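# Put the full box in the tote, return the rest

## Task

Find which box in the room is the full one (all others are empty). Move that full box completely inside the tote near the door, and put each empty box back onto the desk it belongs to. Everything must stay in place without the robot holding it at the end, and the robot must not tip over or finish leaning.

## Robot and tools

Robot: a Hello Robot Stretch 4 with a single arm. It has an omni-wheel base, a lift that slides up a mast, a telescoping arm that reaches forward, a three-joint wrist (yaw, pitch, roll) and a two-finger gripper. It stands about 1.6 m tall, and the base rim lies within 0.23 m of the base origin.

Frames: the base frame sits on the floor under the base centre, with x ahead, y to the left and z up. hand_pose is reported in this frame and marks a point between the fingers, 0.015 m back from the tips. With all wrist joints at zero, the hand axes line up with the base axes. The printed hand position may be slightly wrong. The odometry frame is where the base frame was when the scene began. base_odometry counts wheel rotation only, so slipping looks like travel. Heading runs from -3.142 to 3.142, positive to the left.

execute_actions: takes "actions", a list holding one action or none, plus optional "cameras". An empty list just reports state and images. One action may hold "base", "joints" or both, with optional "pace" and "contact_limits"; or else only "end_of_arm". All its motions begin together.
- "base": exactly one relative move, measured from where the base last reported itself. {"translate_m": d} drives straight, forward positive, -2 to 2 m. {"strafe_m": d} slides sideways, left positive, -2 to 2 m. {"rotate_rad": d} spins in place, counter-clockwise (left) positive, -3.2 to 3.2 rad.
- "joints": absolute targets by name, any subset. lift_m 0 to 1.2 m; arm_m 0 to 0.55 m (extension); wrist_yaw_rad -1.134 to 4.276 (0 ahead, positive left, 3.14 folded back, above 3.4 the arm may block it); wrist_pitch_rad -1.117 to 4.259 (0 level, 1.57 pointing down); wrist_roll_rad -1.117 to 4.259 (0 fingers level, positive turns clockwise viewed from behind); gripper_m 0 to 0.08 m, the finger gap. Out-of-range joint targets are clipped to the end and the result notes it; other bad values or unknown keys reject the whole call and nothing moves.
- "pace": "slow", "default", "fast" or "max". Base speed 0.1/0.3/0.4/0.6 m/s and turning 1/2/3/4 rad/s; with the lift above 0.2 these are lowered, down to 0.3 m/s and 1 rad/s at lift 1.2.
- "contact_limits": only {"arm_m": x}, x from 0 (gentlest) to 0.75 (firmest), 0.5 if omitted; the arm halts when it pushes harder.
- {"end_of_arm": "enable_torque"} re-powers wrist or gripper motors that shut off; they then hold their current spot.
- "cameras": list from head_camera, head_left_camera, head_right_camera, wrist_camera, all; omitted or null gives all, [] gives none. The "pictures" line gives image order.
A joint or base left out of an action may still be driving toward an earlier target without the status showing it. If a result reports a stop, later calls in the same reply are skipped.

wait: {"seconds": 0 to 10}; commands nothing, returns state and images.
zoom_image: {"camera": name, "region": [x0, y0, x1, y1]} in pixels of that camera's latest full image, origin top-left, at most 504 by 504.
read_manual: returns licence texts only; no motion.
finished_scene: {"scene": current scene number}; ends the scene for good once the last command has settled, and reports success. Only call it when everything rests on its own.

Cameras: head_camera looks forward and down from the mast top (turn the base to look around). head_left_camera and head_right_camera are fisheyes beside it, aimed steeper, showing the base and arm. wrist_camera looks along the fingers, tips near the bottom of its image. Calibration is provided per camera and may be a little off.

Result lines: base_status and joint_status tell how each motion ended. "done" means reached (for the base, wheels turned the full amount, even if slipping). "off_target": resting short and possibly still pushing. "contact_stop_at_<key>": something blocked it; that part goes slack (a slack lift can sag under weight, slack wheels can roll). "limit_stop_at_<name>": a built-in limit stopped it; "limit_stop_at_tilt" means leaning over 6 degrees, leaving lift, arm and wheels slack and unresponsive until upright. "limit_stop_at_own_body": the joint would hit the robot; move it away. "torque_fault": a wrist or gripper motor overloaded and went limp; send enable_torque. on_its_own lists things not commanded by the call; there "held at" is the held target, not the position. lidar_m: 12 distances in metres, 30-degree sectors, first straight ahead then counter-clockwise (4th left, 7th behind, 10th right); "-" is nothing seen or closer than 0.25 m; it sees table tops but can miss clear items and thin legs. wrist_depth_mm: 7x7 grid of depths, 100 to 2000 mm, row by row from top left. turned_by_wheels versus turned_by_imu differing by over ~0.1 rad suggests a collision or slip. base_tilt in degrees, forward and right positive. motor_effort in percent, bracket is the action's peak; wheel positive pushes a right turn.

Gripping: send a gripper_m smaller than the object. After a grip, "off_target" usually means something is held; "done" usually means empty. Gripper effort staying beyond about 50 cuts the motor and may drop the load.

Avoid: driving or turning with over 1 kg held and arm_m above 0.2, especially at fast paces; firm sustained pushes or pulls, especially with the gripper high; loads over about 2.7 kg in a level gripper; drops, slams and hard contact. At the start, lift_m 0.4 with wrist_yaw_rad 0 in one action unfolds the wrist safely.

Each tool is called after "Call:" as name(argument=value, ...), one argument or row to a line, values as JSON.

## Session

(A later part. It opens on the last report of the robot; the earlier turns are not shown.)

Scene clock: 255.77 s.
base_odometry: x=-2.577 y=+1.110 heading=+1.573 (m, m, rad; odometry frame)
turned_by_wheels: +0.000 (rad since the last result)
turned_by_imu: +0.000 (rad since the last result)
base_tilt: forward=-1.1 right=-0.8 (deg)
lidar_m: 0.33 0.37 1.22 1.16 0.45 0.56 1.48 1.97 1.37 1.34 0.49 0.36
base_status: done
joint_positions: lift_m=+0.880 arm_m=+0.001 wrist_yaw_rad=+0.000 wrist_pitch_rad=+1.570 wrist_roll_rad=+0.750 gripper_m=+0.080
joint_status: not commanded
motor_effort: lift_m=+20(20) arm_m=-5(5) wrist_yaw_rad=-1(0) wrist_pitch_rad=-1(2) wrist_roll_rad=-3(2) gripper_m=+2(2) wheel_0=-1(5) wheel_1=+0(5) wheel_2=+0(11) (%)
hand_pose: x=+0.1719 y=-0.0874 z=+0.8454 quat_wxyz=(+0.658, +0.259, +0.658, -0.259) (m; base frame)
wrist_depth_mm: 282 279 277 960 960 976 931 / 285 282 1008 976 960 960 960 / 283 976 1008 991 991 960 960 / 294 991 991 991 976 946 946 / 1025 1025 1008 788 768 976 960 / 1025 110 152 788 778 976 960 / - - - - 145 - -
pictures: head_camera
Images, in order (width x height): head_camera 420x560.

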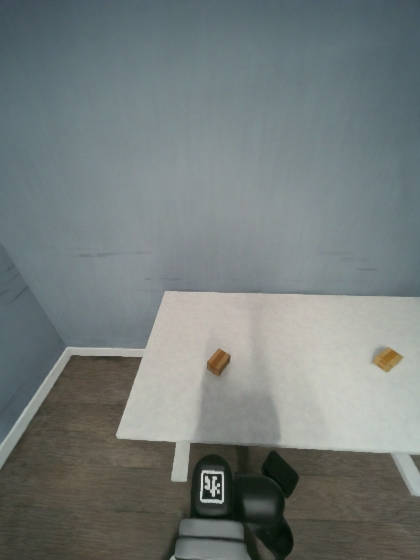

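Call:
execute_actions(
  actions=[
    {"base":{"strafe_m":0.067},"joints":{"arm_m":0.45,"wrist_roll_rad":0.68},"pace":"fast"},
  ],
  cameras=["wrist_camera"],
)

Scene clock: 263.53 s.
base_odometry: x=-2.644 y=+1.110 heading=+1.573 (m, m, rad; odometry frame)
turned_by_wheels: +0.000 (rad since the last result)
turned_by_imu: +0.000 (rad since the last result)
base_tilt: forward=-1.0 right=-0.8 (deg)
lidar_m: 0.31 0.36 1.17 1.11 0.43 0.48 1.23 2.03 1.48 1.41 0.48 0.35
base_status: done
joint_positions: lift_m=+0.880 arm_m=+0.449 wrist_yaw_rad=+0.000 wrist_pitch_rad=+1.570 wrist_roll_rad=+0.680 gripper_m=+0.080
joint_status: all done
motor_effort: lift_m=+20(20) arm_m=+5(6) wrist_yaw_rad=-1(0) wrist_pitch_rad=-1(2) wrist_roll_rad=-1(6) gripper_m=+1(2) wheel_0=+1(7) wheel_1=-1(9) wheel_2=-1(1) (%)
hand_pose: x=+0.6203 y=-0.0874 z=+0.8454 quat_wxyz=(+0.667, +0.236, +0.666, -0.236) (m; base frame)
wrist_depth_mm: 279 276 276 270 270 263 263 / 282 279 276 272 268 267 264 / 282 281 277 277 271 268 266 / 286 282 278 274 271 270 265 / 286 283 279 228 274 270 268 / 286 110 153 229 277 270 270 / - - - - 145 - -
pictures: wrist_camera
camera_calibration (this result's frames):
wrist_camera: T_world_to_cam=[[-0.586193, -0.808981, -0.0439011, 0.331972], [-0.810167, 0.58551, 0.0284139, 0.580674], [0.00271819, 0.0522232, -0.998632, 1], [0, 0, 0, 1]] pos_world=[0.662324, -0.123654, 0.996709]
Images, in order (width x height): wrist_camera 616x392.

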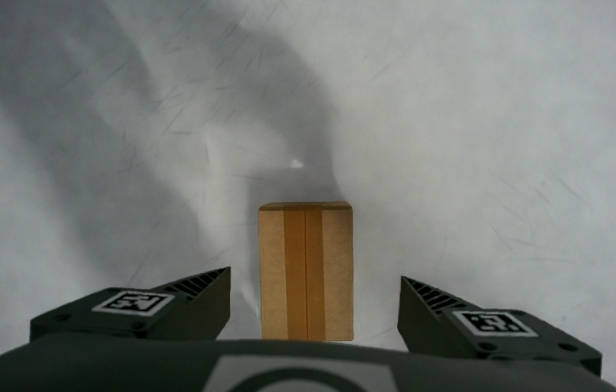

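Call:
execute_actions(
  actions=[
    {"base":{"strafe_m":0.005},"joints":{"lift_m":0.78,"arm_m":0.454,"wrist_roll_rad":0.67}},
  ],
  cameras=["wrist_camera"],
)

Call:
execute_actions(
  actions=[
    {"joints":{"gripper_m":0.03}},
  ],
  cameras=[],
)

Call:
execute_actions(
  actions=[
    {"joints":{"lift_m":0.81}},
  ],
  cameras=[],
)

Scene clock: 268.77 s.
base_odometry: x=-2.649 y=+1.110 heading=+1.572 (m, m, rad; odometry frame)
turned_by_wheels: +0.000 (rad since the last result)
turned_by_imu: +0.000 (rad since the last result)
base_tilt: forward=-1.0 right=-0.8 (deg)
lidar_m: 0.33 0.36 1.17 1.09 0.42 0.47 1.20 2.05 1.47 1.40 0.48 0.34
base_status: done
joint_positions: lift_m=+0.780 arm_m=+0.453 wrist_yaw_rad=+0.000 wrist_pitch_rad=+1.570 wrist_roll_rad=+0.670 gripper_m=+0.080
joint_status: all done
motor_effort: lift_m=+16(19) arm_m=+5(6) wrist_yaw_rad=+0(1) wrist_pitch_rad=-2(1) wrist_roll_rad=-3(4) gripper_m=+2(2) wheel_0=-2(6) wheel_1=+0(8) wheel_2=+0(1) (%)
hand_pose: x=+0.6242 y=-0.0874 z=+0.7458 quat_wxyz=(+0.668, +0.233, +0.668, -0.232) (m; base frame)
wrist_depth_mm: 179 177 176 173 172 169 - / 180 178 176 174 172 170 168 / 181 180 178 175 173 172 170 / 182 180 178 176 174 173 171 / 183 180 179 127 174 173 173 / 185 110 128 128 127 174 - / - - - - 127 - -
pictures: wrist_camera
camera_calibration (this result's frames):
wrist_camera: T_world_to_cam=[[-0.578701, -0.814363, -0.0437971, 0.324675], [-0.815537, 0.578, 0.028546, 0.589287], [0.00206791, 0.0522377, -0.998633, 0.900843], [0, 0, 0, 1]] pos_world=[0.666612, -0.123263, 0.897009]
Images, in order (width x height): wrist_camera 616x392.

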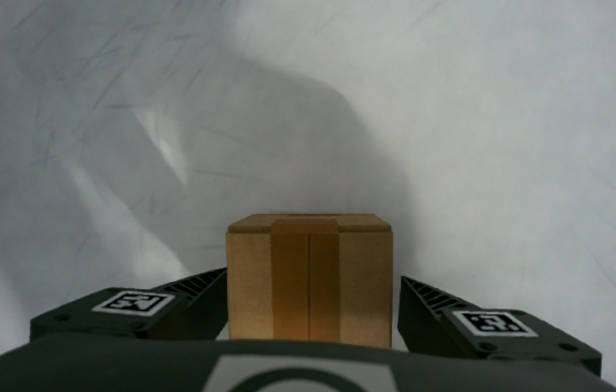

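Scene clock: 269.77 s.
base_odometry: x=-2.649 y=+1.110 heading=+1.572 (m, m, rad; odometry frame)
turned_by_wheels: +0.000 (rad since the last result)
turned_by_imu: +0.000 (rad since the last result)
base_tilt: forward=-1.1 right=-0.7 (deg)
lidar_m: 0.34 0.36 1.14 1.10 0.42 0.48 1.23 2.04 1.47 1.41 0.48 0.35
base_status: not commanded
joint_positions: lift_m=+0.780 arm_m=+0.453 wrist_yaw_rad=+0.000 wrist_pitch_rad=+1.570 wrist_roll_rad=+0.670 gripper_m=+0.060
joint_status: gripper_m off_target (ended at +0.060, target +0.030)
on_its_own: gripper_m is held at +0.054, not at your +0.030, by its contact guard: the fingers met something
motor_effort: lift_m=+16(16) arm_m=+5(5) wrist_yaw_rad=+0(0) wrist_pitch_rad=+0(0) wrist_roll_rad=-3(3) gripper_m=-40(50) wheel_0=-2(2) wheel_1=+0(0) wheel_2=+0(0) (%)
hand_pose: x=+0.6242 y=-0.0874 z=+0.7458 quat_wxyz=(+0.668, +0.233, +0.668, -0.232) (m; base frame)
wrist_depth_mm: 179 178 175 174 171 169 - / 180 178 176 174 172 170 169 / 181 179 177 175 173 171 169 / 182 180 178 175 174 172 171 / 183 181 179 127 174 173 172 / 185 181 128 128 127 174 173 / - - - - - - -
pictures: none
No camera images: the call's "cameras" was empty. Leave "cameras" out to get every camera's image.

Scene clock: 270.70 s.
base_odometry: x=-2.649 y=+1.110 heading=+1.572 (m, m, rad; odometry frame)
turned_by_wheels: +0.000 (rad since the last result)
turned_by_imu: +0.000 (rad since the last result)
base_tilt: forward=-1.0 right=-0.8 (deg)
lidar_m: 0.33 0.35 1.17 1.11 0.41 0.46 1.23 2.09 1.48 1.39 0.47 0.36
base_status: not commanded
joint_positions: lift_m=+0.810 arm_m=+0.453 wrist_yaw_rad=+0.000 wrist_pitch_rad=+1.570 wrist_roll_rad=+0.670 gripper_m=+0.060
joint_status: all done
on_its_own: gripper_m is held at +0.054, not at your +0.030, by its contact guard: the fingers met something
motor_effort: lift_m=+22(24) arm_m=+5(5) wrist_yaw_rad=+0(0) wrist_pitch_rad=-1(2) wrist_roll_rad=-3(2) gripper_m=-40(40) wheel_0=-2(2) wheel_1=+0(0) wheel_2=+0(0) (%)
hand_pose: x=+0.6242 y=-0.0874 z=+0.7753 quat_wxyz=(+0.668, +0.233, +0.668, -0.232) (m; base frame)
wrist_depth_mm: 208 207 204 202 200 197 - / 210 208 204 202 202 197 196 / 212 208 206 204 202 200 198 / 212 210 207 205 203 200 199 / 213 211 208 127 202 202 200 / 216 211 129 128 127 202 201 / - - - - - - -
pictures: none
No camera images: the call's "cameras" was empty. Leave "cameras" out to get every camera's image.

Call:
execute_actions(
  actions=[
    {"joints":{"wrist_pitch_rad":0.5}},
  ],
  cameras=[],
)

Scene clock: 273.63 s.
base_odometry: x=-2.649 y=+1.110 heading=+1.572 (m, m, rad; odometry frame)
turned_by_wheels: +0.000 (rad since the last result)
turned_by_imu: +0.000 (rad since the last result)
base_tilt: forward=-0.9 right=-0.8 (deg)
lidar_m: 0.34 0.36 1.14 1.09 0.42 0.45 1.24 2.07 1.47 1.40 0.50 0.35
base_status: not commanded
joint_positions: lift_m=+0.810 arm_m=+0.453 wrist_yaw_rad=+0.000 wrist_pitch_rad=+0.504 wrist_roll_rad=+0.670 gripper_m=+0.060
joint_status: all done
on_its_own: gripper_m is held at +0.054, not at your +0.030, by its contact guard: the fingers met something
motor_effort: lift_m=+22(22) arm_m=+5(5) wrist_yaw_rad=-1(1) wrist_pitch_rad=-14(16) wrist_roll_rad=-3(2) gripper_m=-39(41) wheel_0=-2(2) wheel_1=+0(0) wheel_2=+0(0) (%)
hand_pose: x=+0.8103 y=-0.0874 z=+0.8852 quat_wxyz=(+0.914, +0.318, +0.236, -0.082) (m; base frame)
wrist_depth_mm: 357 377 402 424 445 477 500 / 382 402 421 449 477 500 424 / 402 421 449 480 504 424 362 / 427 449 484 512 436 362 317 / 462 488 496 127 336 315 282 / 488 496 129 128 127 271 251 / - - - - - - -
pictures: none
No camera images: the call's "cameras" was empty. Leave "cameras" out to get every camera's image.

Call:
execute_actions(
  actions=[
    {"base":{"rotate_rad":0.407},"joints":{"arm_m":0,"wrist_pitch_rad":1.57,"lift_m":0.85},"pace":"fast"},
  ],
  cameras=[],
)

Call:
execute_actions(
  actions=[
    {"base":{"translate_m":-0.27},"joints":{"lift_m":0.42},"pace":"fast"},
  ],
  cameras=[],
)

Call:
execute_actions(
  actions=[
    {"base":{"translate_m":-2.0},"pace":"max"},
  ],
  cameras=[],
)

Call:
execute_actions(
  actions=[
    {"base":{"rotate_rad":-1.979},"pace":"fast"},
  ],
  cameras=["head_camera"],
)

Scene clock: 284.67 s.
base_odometry: x=-2.649 y=+1.110 heading=+1.980 (m, m, rad; odometry frame)
turned_by_wheels: +0.407 (rad since the last result)
turned_by_imu: +0.408 (rad since the last result)
base_tilt: forward=-1.2 right=-0.9 (deg)
lidar_m: 0.34 1.19 1.09 0.43 0.41 0.90 2.63 1.55 1.39 0.57 0.36 0.31
base_status: done
joint_positions: lift_m=+0.850 arm_m=+0.001 wrist_yaw_rad=+0.000 wrist_pitch_rad=+1.570 wrist_roll_rad=+0.670 gripper_m=+0.060
joint_status: all done
on_its_own: gripper_m is held at +0.054, not at your +0.030, by its contact guard: the fingers met something
motor_effort: lift_m=+22(23) arm_m=-5(7) wrist_yaw_rad=+0(4) wrist_pitch_rad=-1(12) wrist_roll_rad=-2(2) gripper_m=-41(40) wheel_0=+1(7) wheel_1=+0(7) wheel_2=+1(6) (%)
hand_pose: x=+0.1719 y=-0.0874 z=+0.8153 quat_wxyz=(+0.668, +0.233, +0.668, -0.233) (m; base frame)
wrist_depth_mm: 253 249 245 247 931 931 904 / 254 268 946 960 946 931 904 / 991 960 946 960 946 931 931 / 976 991 960 960 931 946 917 / 991 976 976 127 750 931 931 / 1008 991 129 128 127 931 931 / - - - - - - -
pictures: none
No camera images: the call's "cameras" was empty. Leave "cameras" out to get every camera's image.

Scene clock: 286.83 s.
base_odometry: x=-2.542 y=+0.862 heading=+1.980 (m, m, rad; odometry frame)
turned_by_wheels: +0.000 (rad since the last result)
turned_by_imu: +0.000 (rad since the last result)
base_tilt: forward=-1.0 right=-0.9 (deg)
lidar_m: 0.60 1.32 0.42 0.44 0.52 1.11 2.38 1.43 1.30 0.97 0.65 0.56
base_status: done
joint_positions: lift_m=+0.420 arm_m=+0.001 wrist_yaw_rad=+0.000 wrist_pitch_rad=+1.570 wrist_roll_rad=+0.670 gripper_m=+0.060
joint_status: all done
on_its_own: gripper_m is held at +0.054, not at your +0.030, by its contact guard: the fingers met something
motor_effort: lift_m=+17(21) arm_m=-5(5) wrist_yaw_rad=-1(0) wrist_pitch_rad=-1(3) wrist_roll_rad=-2(2) gripper_m=-40(39) wheel_0=+0(5) wheel_1=-1(6) wheel_2=-1(10) (%)
hand_pose: x=+0.1719 y=-0.0874 z=+0.3857 quat_wxyz=(+0.668, +0.233, +0.668, -0.232) (m; base frame)
wrist_depth_mm: 539 535 525 525 521 512 508 / 544 539 530 530 521 517 512 / 559 549 539 535 525 521 517 / 554 544 544 535 525 525 517 / 559 554 544 127 322 525 521 / 559 554 129 128 127 325 521 / - - - - - - -
pictures: none
No camera images: the call's "cameras" was empty. Leave "cameras" out to get every camera's image.

Scene clock: 292.13 s.
base_odometry: x=-1.747 y=-0.974 heading=+1.980 (m, m, rad; odometry frame)
turned_by_wheels: +0.000 (rad since the last result)
turned_by_imu: +0.000 (rad since the last result)
base_tilt: forward=-1.0 right=-0.8 (deg)
lidar_m: 1.99 1.26 1.21 0.79 0.52 0.48 0.50 0.64 1.36 0.70 0.70 1.50
base_status: done
joint_positions: lift_m=+0.420 arm_m=+0.001 wrist_yaw_rad=+0.000 wrist_pitch_rad=+1.570 wrist_roll_rad=+0.670 gripper_m=+0.060
joint_status: not commanded
on_its_own: gripper_m is held at +0.054, not at your +0.030, by its contact guard: the fingers met something
motor_effort: lift_m=+18(18) arm_m=-5(5) wrist_yaw_rad=+0(0) wrist_pitch_rad=-3(1) wrist_roll_rad=-2(2) gripper_m=-41(41) wheel_0=+2(6) wheel_1=+0(8) wheel_2=-1(12) (%)
hand_pose: x=+0.1718 y=-0.0874 z=+0.3856 quat_wxyz=(+0.668, +0.233, +0.668, -0.233) (m; base frame)
wrist_depth_mm: 549 535 539 525 521 517 504 / 554 539 535 530 525 517 512 / 549 549 535 530 530 521 521 / 549 549 544 535 525 525 517 / 554 544 539 128 322 521 525 / 569 554 129 128 126 327 525 / - - - - - - -
pictures: none
No camera images: the call's "cameras" was empty. Leave "cameras" out to get every camera's image.

Scene clock: 294.03 s.
base_odometry: x=-1.747 y=-0.974 heading=+0.000 (m, m, rad; odometry frame)
turned_by_wheels: -1.979 (rad since the last result)
turned_by_imu: -1.978 (rad since the last result)
base_tilt: forward=-1.0 right=-0.7 (deg)
lidar_m: 1.75 0.69 0.79 2.17 1.72 1.23 1.20 0.70 0.49 0.49 0.51 0.73
base_status: done
joint_positions: lift_m=+0.420 arm_m=+0.001 wrist_yaw_rad=+0.000 wrist_pitch_rad=+1.570 wrist_roll_rad=+0.670 gripper_m=+0.060
joint_status: not commanded
on_its_own: gripper_m is held at +0.054, not at your +0.030, by its contact guard: the fingers met something
motor_effort: lift_m=+19(19) arm_m=-5(5) wrist_yaw_rad=+0(1) wrist_pitch_rad=-1(0) wrist_roll_rad=-2(1) gripper_m=-40(41) wheel_0=-1(6) wheel_1=+0(8) wheel_2=-1(7) (%)
hand_pose: x=+0.1719 y=-0.0874 z=+0.3856 quat_wxyz=(+0.668, +0.233, +0.668, -0.232) (m; base frame)
wrist_depth_mm: 549 539 539 530 517 512 473 / 549 544 535 530 521 512 508 / 549 549 539 530 521 521 517 / 554 544 539 535 525 521 517 / 554 554 549 127 320 521 517 / 564 549 129 128 127 327 525 / - - - - - - -
pictures: head_camera
Images, in order (width x height): head_camera 420x560.

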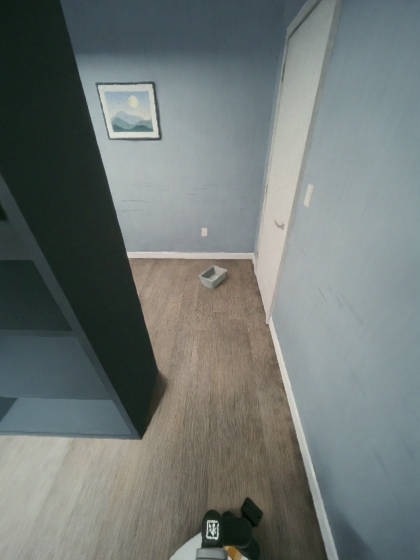

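Call:
execute_actions(
  actions=[
    {"base":{"translate_m":1.65},"pace":"max"},
  ],
  cameras=["head_camera"],
)

Call:
zoom_image(
  camera="head_camera",
  region=[120, 380, 320, 560],
)

Scene clock: 301.83 s.
base_odometry: x=-0.097 y=-0.973 heading=+0.000 (m, m, rad; odometry frame)
turned_by_wheels: +0.000 (rad since the last result)
turned_by_imu: +0.000 (rad since the last result)
base_tilt: forward=-1.1 right=-0.8 (deg)
lidar_m: 0.38 0.43 1.50 2.46 0.88 0.76 1.88 0.72 0.50 0.41 0.44 0.65
base_status: done
joint_positions: lift_m=+0.420 arm_m=+0.001 wrist_yaw_rad=+0.000 wrist_pitch_rad=+1.570 wrist_roll_rad=+0.670 gripper_m=+0.060
joint_status: not commanded
on_its_own: gripper_m is held at +0.054, not at your +0.030, by its contact guard: the fingers met something
motor_effort: lift_m=+19(19) arm_m=-5(5) wrist_yaw_rad=+0(2) wrist_pitch_rad=-1(2) wrist_roll_rad=-2(2) gripper_m=-40(39) wheel_0=-1(7) wheel_1=-2(6) wheel_2=+1(13) (%)
hand_pose: x=+0.1720 y=-0.0874 z=+0.3856 quat_wxyz=(+0.668, +0.233, +0.668, -0.232) (m; base frame)
wrist_depth_mm: 535 535 530 525 521 508 439 / 549 539 539 530 521 517 496 / 496 544 535 530 525 517 512 / 554 549 544 535 530 525 517 / 549 549 535 127 322 530 521 / 559 549 129 128 126 325 521 / - - - - - - -
pictures: head_camera
Images, in order (width x height): head_camera 420x560.

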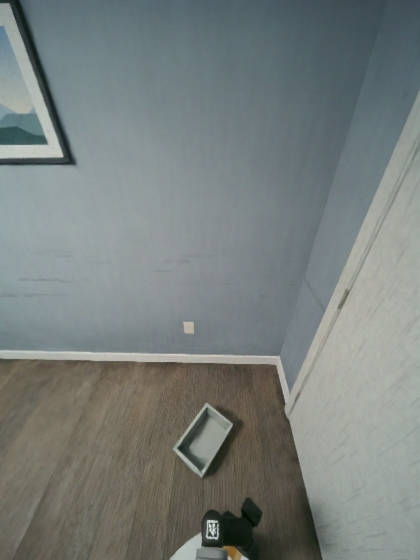

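Region (120, 380, 320, 560) of head_camera's 420x560 image, scaled by 2.520, with more detail than that image has; it fills the top 454 rows of this view, and the rest is white.

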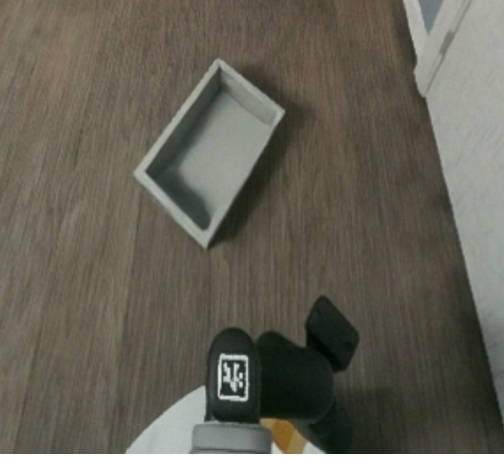

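Call:
execute_actions(
  actions=[
    {"base":{"strafe_m":0.135},"joints":{"arm_m":0.36,"wrist_roll_rad":2.2},"pace":"fast"},
  ],
  cameras=["head_camera","wrist_camera","head_right_camera"],
)

Scene clock: 314.53 s.
base_odometry: x=-0.097 y=-0.838 heading=+0.000 (m, m, rad; odometry frame)
turned_by_wheels: +0.000 (rad since the last result)
turned_by_imu: +0.001 (rad since the last result)
base_tilt: forward=-1.0 right=-0.8 (deg)
lidar_m: 0.45 1.11 1.54 2.32 0.90 0.68 2.58 0.91 0.63 0.53 0.61 0.48
base_status: done
joint_positions: lift_m=+0.420 arm_m=+0.359 wrist_yaw_rad=+0.000 wrist_pitch_rad=+1.570 wrist_roll_rad=+2.200 gripper_m=+0.060
joint_status: all done
on_its_own: gripper_m is held at +0.054, not at your +0.030, by its contact guard: the fingers met something
motor_effort: lift_m=+19(19) arm_m=+5(6) wrist_yaw_rad=-1(1) wrist_pitch_rad=+0(2) wrist_roll_rad=-1(5) gripper_m=-40(40) wheel_0=+0(10) wheel_1=-2(12) wheel_2=+1(1) (%)
hand_pose: x=+0.5303 y=-0.0874 z=+0.3856 quat_wxyz=(+0.321, +0.630, +0.321, -0.630) (m; base frame)
wrist_depth_mm: 539 530 525 521 512 508 421 / 539 530 539 525 517 517 445 / 549 539 539 530 530 521 508 / 549 539 525 525 484 530 517 / 554 549 424 127 413 521 517 / 559 554 129 128 127 525 525 / - - - - - - -
pictures: head_camera, head_right_camera, wrist_camera
camera_calibration (this result's frames):
wrist_camera: T_world_to_cam=[[-0.837719, 0.544307, -0.0442386, 0.510836], [0.543497, 0.838886, 0.02969, -0.175299], [0.0532716, 0.000828363, -0.99858, 0.509666], [0, 0, 0, 1]] pos_world=[0.496061, -0.131417, 0.536745]
Images, in order (width x height): head_camera 420x560, head_right_camera 420x672, wrist_camera 616x392.

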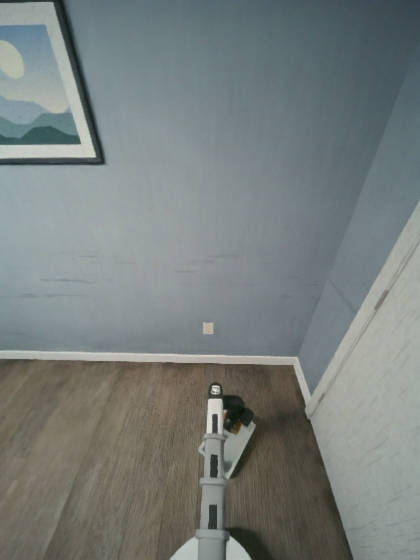

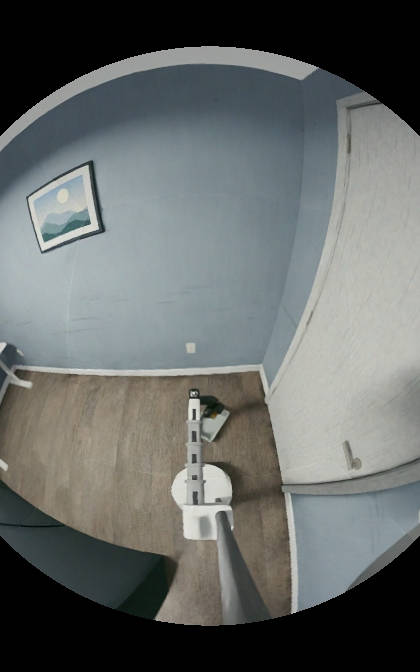

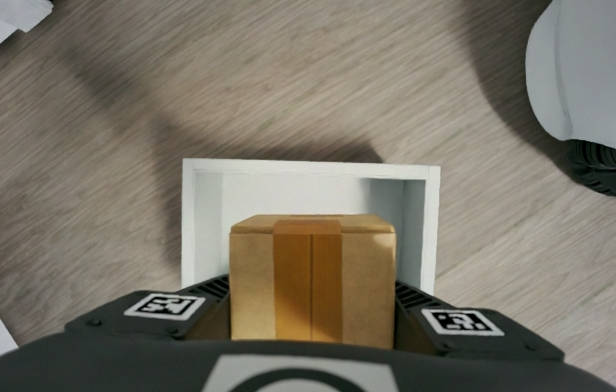

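Call:
execute_actions(
  actions=[
    {"joints":{"lift_m":0.11,"arm_m":0.368},"pace":"fast"},
  ],
  cameras=["wrist_camera"],
)

Scene clock: 325.50 s.
base_odometry: x=-0.097 y=-0.838 heading=+0.000 (m, m, rad; odometry frame)
turned_by_wheels: +0.000 (rad since the last result)
turned_by_imu: +0.000 (rad since the last result)
base_tilt: forward=-1.0 right=-0.7 (deg)
lidar_m: 0.44 1.12 1.52 2.32 0.90 0.66 2.58 0.90 0.64 0.54 0.59 0.64
base_status: not commanded
joint_positions: lift_m=+0.110 arm_m=+0.367 wrist_yaw_rad=+0.000 wrist_pitch_rad=+1.570 wrist_roll_rad=+2.200 gripper_m=+0.060
joint_status: all done
on_its_own: gripper_m is held at +0.054, not at your +0.030, by its contact guard: the fingers met something
motor_effort: lift_m=+17(18) arm_m=+5(6) wrist_yaw_rad=+0(1) wrist_pitch_rad=-1(2) wrist_roll_rad=-1(1) gripper_m=-40(40) wheel_0=+0(0) wheel_1=-2(2) wheel_2=+1(1) (%)
hand_pose: x=+0.5382 y=-0.0874 z=+0.0757 quat_wxyz=(+0.321, +0.630, +0.321, -0.630) (m; base frame)
wrist_depth_mm: 226 224 223 219 217 215 213 / 229 226 224 220 219 216 214 / 109 107 106 105 103 102 - / 187 227 225 221 220 218 190 / 187 229 225 127 220 220 188 / 187 223 129 128 127 214 190 / - - - - - - -
pictures: wrist_camera
camera_calibration (this result's frames):
wrist_camera: T_world_to_cam=[[-0.837618, 0.544477, -0.0440595, 0.50374], [0.543674, 0.838775, 0.0295737, -0.17052], [0.0530582, 0.00081753, -0.998591, 0.199907], [0, 0, 0, 1]] pos_world=[0.504042, -0.13141, 0.226863]
Images, in order (width x height): wrist_camera 616x392.

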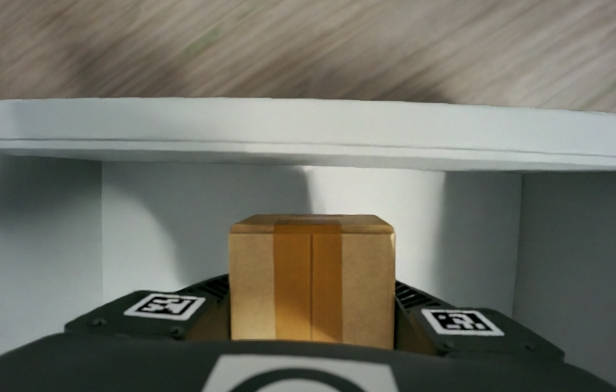

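Call:
execute_actions(
  actions=[
    {"joints":{"lift_m":0.068}},
  ],
  cameras=[],
)

Call:
execute_actions(
  actions=[
    {"joints":{"gripper_m":0.08}},
  ],
  cameras=[],
)

Call:
execute_actions(
  actions=[
    {"joints":{"lift_m":0.25},"pace":"fast"},
  ],
  cameras=["wrist_camera","head_left_camera"],
)

Scene clock: 330.63 s.
base_odometry: x=-0.097 y=-0.838 heading=+0.000 (m, m, rad; odometry frame)
turned_by_wheels: +0.000 (rad since the last result)
turned_by_imu: +0.000 (rad since the last result)
base_tilt: forward=-0.9 right=-0.8 (deg)
lidar_m: 0.46 1.12 1.53 2.32 0.89 0.68 2.59 0.90 0.64 0.55 0.62 0.54
base_status: not commanded
joint_positions: lift_m=+0.068 arm_m=+0.367 wrist_yaw_rad=+0.000 wrist_pitch_rad=+1.570 wrist_roll_rad=+2.200 gripper_m=+0.060
joint_status: all done
on_its_own: gripper_m is held at +0.054, not at your +0.030, by its contact guard: the fingers met something
motor_effort: lift_m=+17(18) arm_m=+5(5) wrist_yaw_rad=-1(1) wrist_pitch_rad=+0(1) wrist_roll_rad=-1(1) gripper_m=-41(41) wheel_0=+0(1) wheel_1=-2(2) wheel_2=+1(1) (%)
hand_pose: x=+0.5382 y=-0.0874 z=+0.0337 quat_wxyz=(+0.321, +0.630, +0.321, -0.630) (m; base frame)
wrist_depth_mm: 185 183 181 179 177 175 - / - - - - - - - / 147 151 146 - - - - / 185 185 182 180 178 176 175 / 187 186 183 127 178 178 176 / 188 187 129 128 127 178 177 / - - - - - - -
pictures: none
No camera images: the call's "cameras" was empty. Leave "cameras" out to get every camera's image.

Scene clock: 331.57 s.
base_odometry: x=-0.097 y=-0.838 heading=+0.000 (m, m, rad; odometry frame)
turned_by_wheels: +0.000 (rad since the last result)
turned_by_imu: +0.000 (rad since the last result)
base_tilt: forward=-1.0 right=-0.9 (deg)
lidar_m: 0.46 1.12 1.54 2.32 0.89 0.69 2.56 0.89 0.63 0.55 0.61 0.54
base_status: not commanded
joint_positions: lift_m=+0.068 arm_m=+0.367 wrist_yaw_rad=+0.000 wrist_pitch_rad=+1.570 wrist_roll_rad=+2.200 gripper_m=+0.080
joint_status: all done
motor_effort: lift_m=+17(17) arm_m=+5(5) wrist_yaw_rad=-2(0) wrist_pitch_rad=-2(1) wrist_roll_rad=-1(0) gripper_m=+3(42) wheel_0=+1(1) wheel_1=-2(2) wheel_2=+1(1) (%)
hand_pose: x=+0.5382 y=-0.0874 z=+0.0337 quat_wxyz=(+0.321, +0.630, +0.321, -0.630) (m; base frame)
wrist_depth_mm: 185 183 181 179 178 175 - / - - - - - - - / 148 152 146 - - - - / 186 185 183 181 178 177 175 / 187 186 183 132 179 178 177 / 182 110 134 133 132 178 - / - - - - 132 - -
pictures: none
No camera images: the call's "cameras" was empty. Leave "cameras" out to get every camera's image.

Scene clock: 333.07 s.
base_odometry: x=-0.097 y=-0.838 heading=+0.000 (m, m, rad; odometry frame)
turned_by_wheels: +0.000 (rad since the last result)
turned_by_imu: +0.000 (rad since the last result)
base_tilt: forward=-1.0 right=-0.9 (deg)
lidar_m: 0.48 1.11 1.52 2.33 0.88 0.68 2.56 0.90 0.63 0.55 0.61 0.50
base_status: not commanded
joint_positions: lift_m=+0.250 arm_m=+0.367 wrist_yaw_rad=+0.000 wrist_pitch_rad=+1.570 wrist_roll_rad=+2.200 gripper_m=+0.080
joint_status: all done
motor_effort: lift_m=+21(22) arm_m=+5(5) wrist_yaw_rad=+0(1) wrist_pitch_rad=-1(1) wrist_roll_rad=-1(1) gripper_m=+2(2) wheel_0=+1(1) wheel_1=-2(2) wheel_2=+1(1) (%)
hand_pose: x=+0.5382 y=-0.0874 z=+0.2154 quat_wxyz=(+0.321, +0.630, +0.321, -0.630) (m; base frame)
wrist_depth_mm: 368 364 362 355 353 347 343 / 370 366 364 357 353 353 345 / 377 368 362 359 357 353 349 / 379 287 366 362 355 270 353 / 379 289 366 314 359 289 355 / 382 110 152 366 362 243 359 / - - - - 146 - -
pictures: head_left_camera, wrist_camera
camera_calibration (this result's frames):
wrist_camera: T_world_to_cam=[[-0.837607, 0.544492, -0.0440828, 0.509903], [0.543688, 0.838766, 0.0295889, -0.174668], [0.0530861, 0.000816583, -0.99859, 0.339385], [0, 0, 0, 1]] pos_world=[0.504047, -0.13141, 0.366553]
Images, in order (width x height): head_left_camera 420x672, wrist_camera 616x392.

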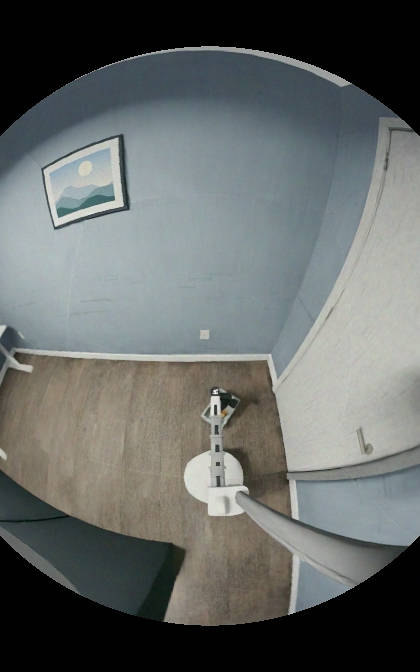

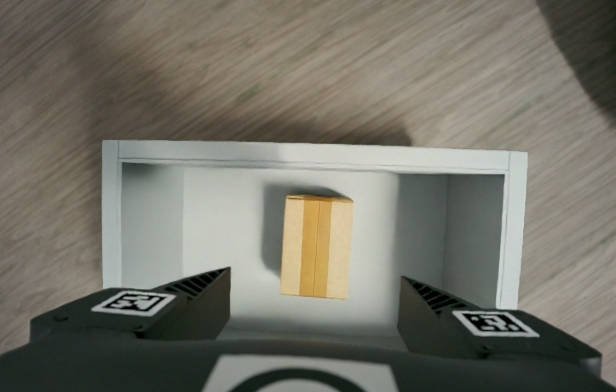

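Call:
finished_scene(
  scene=1,
)

The scene is finished: the task was done.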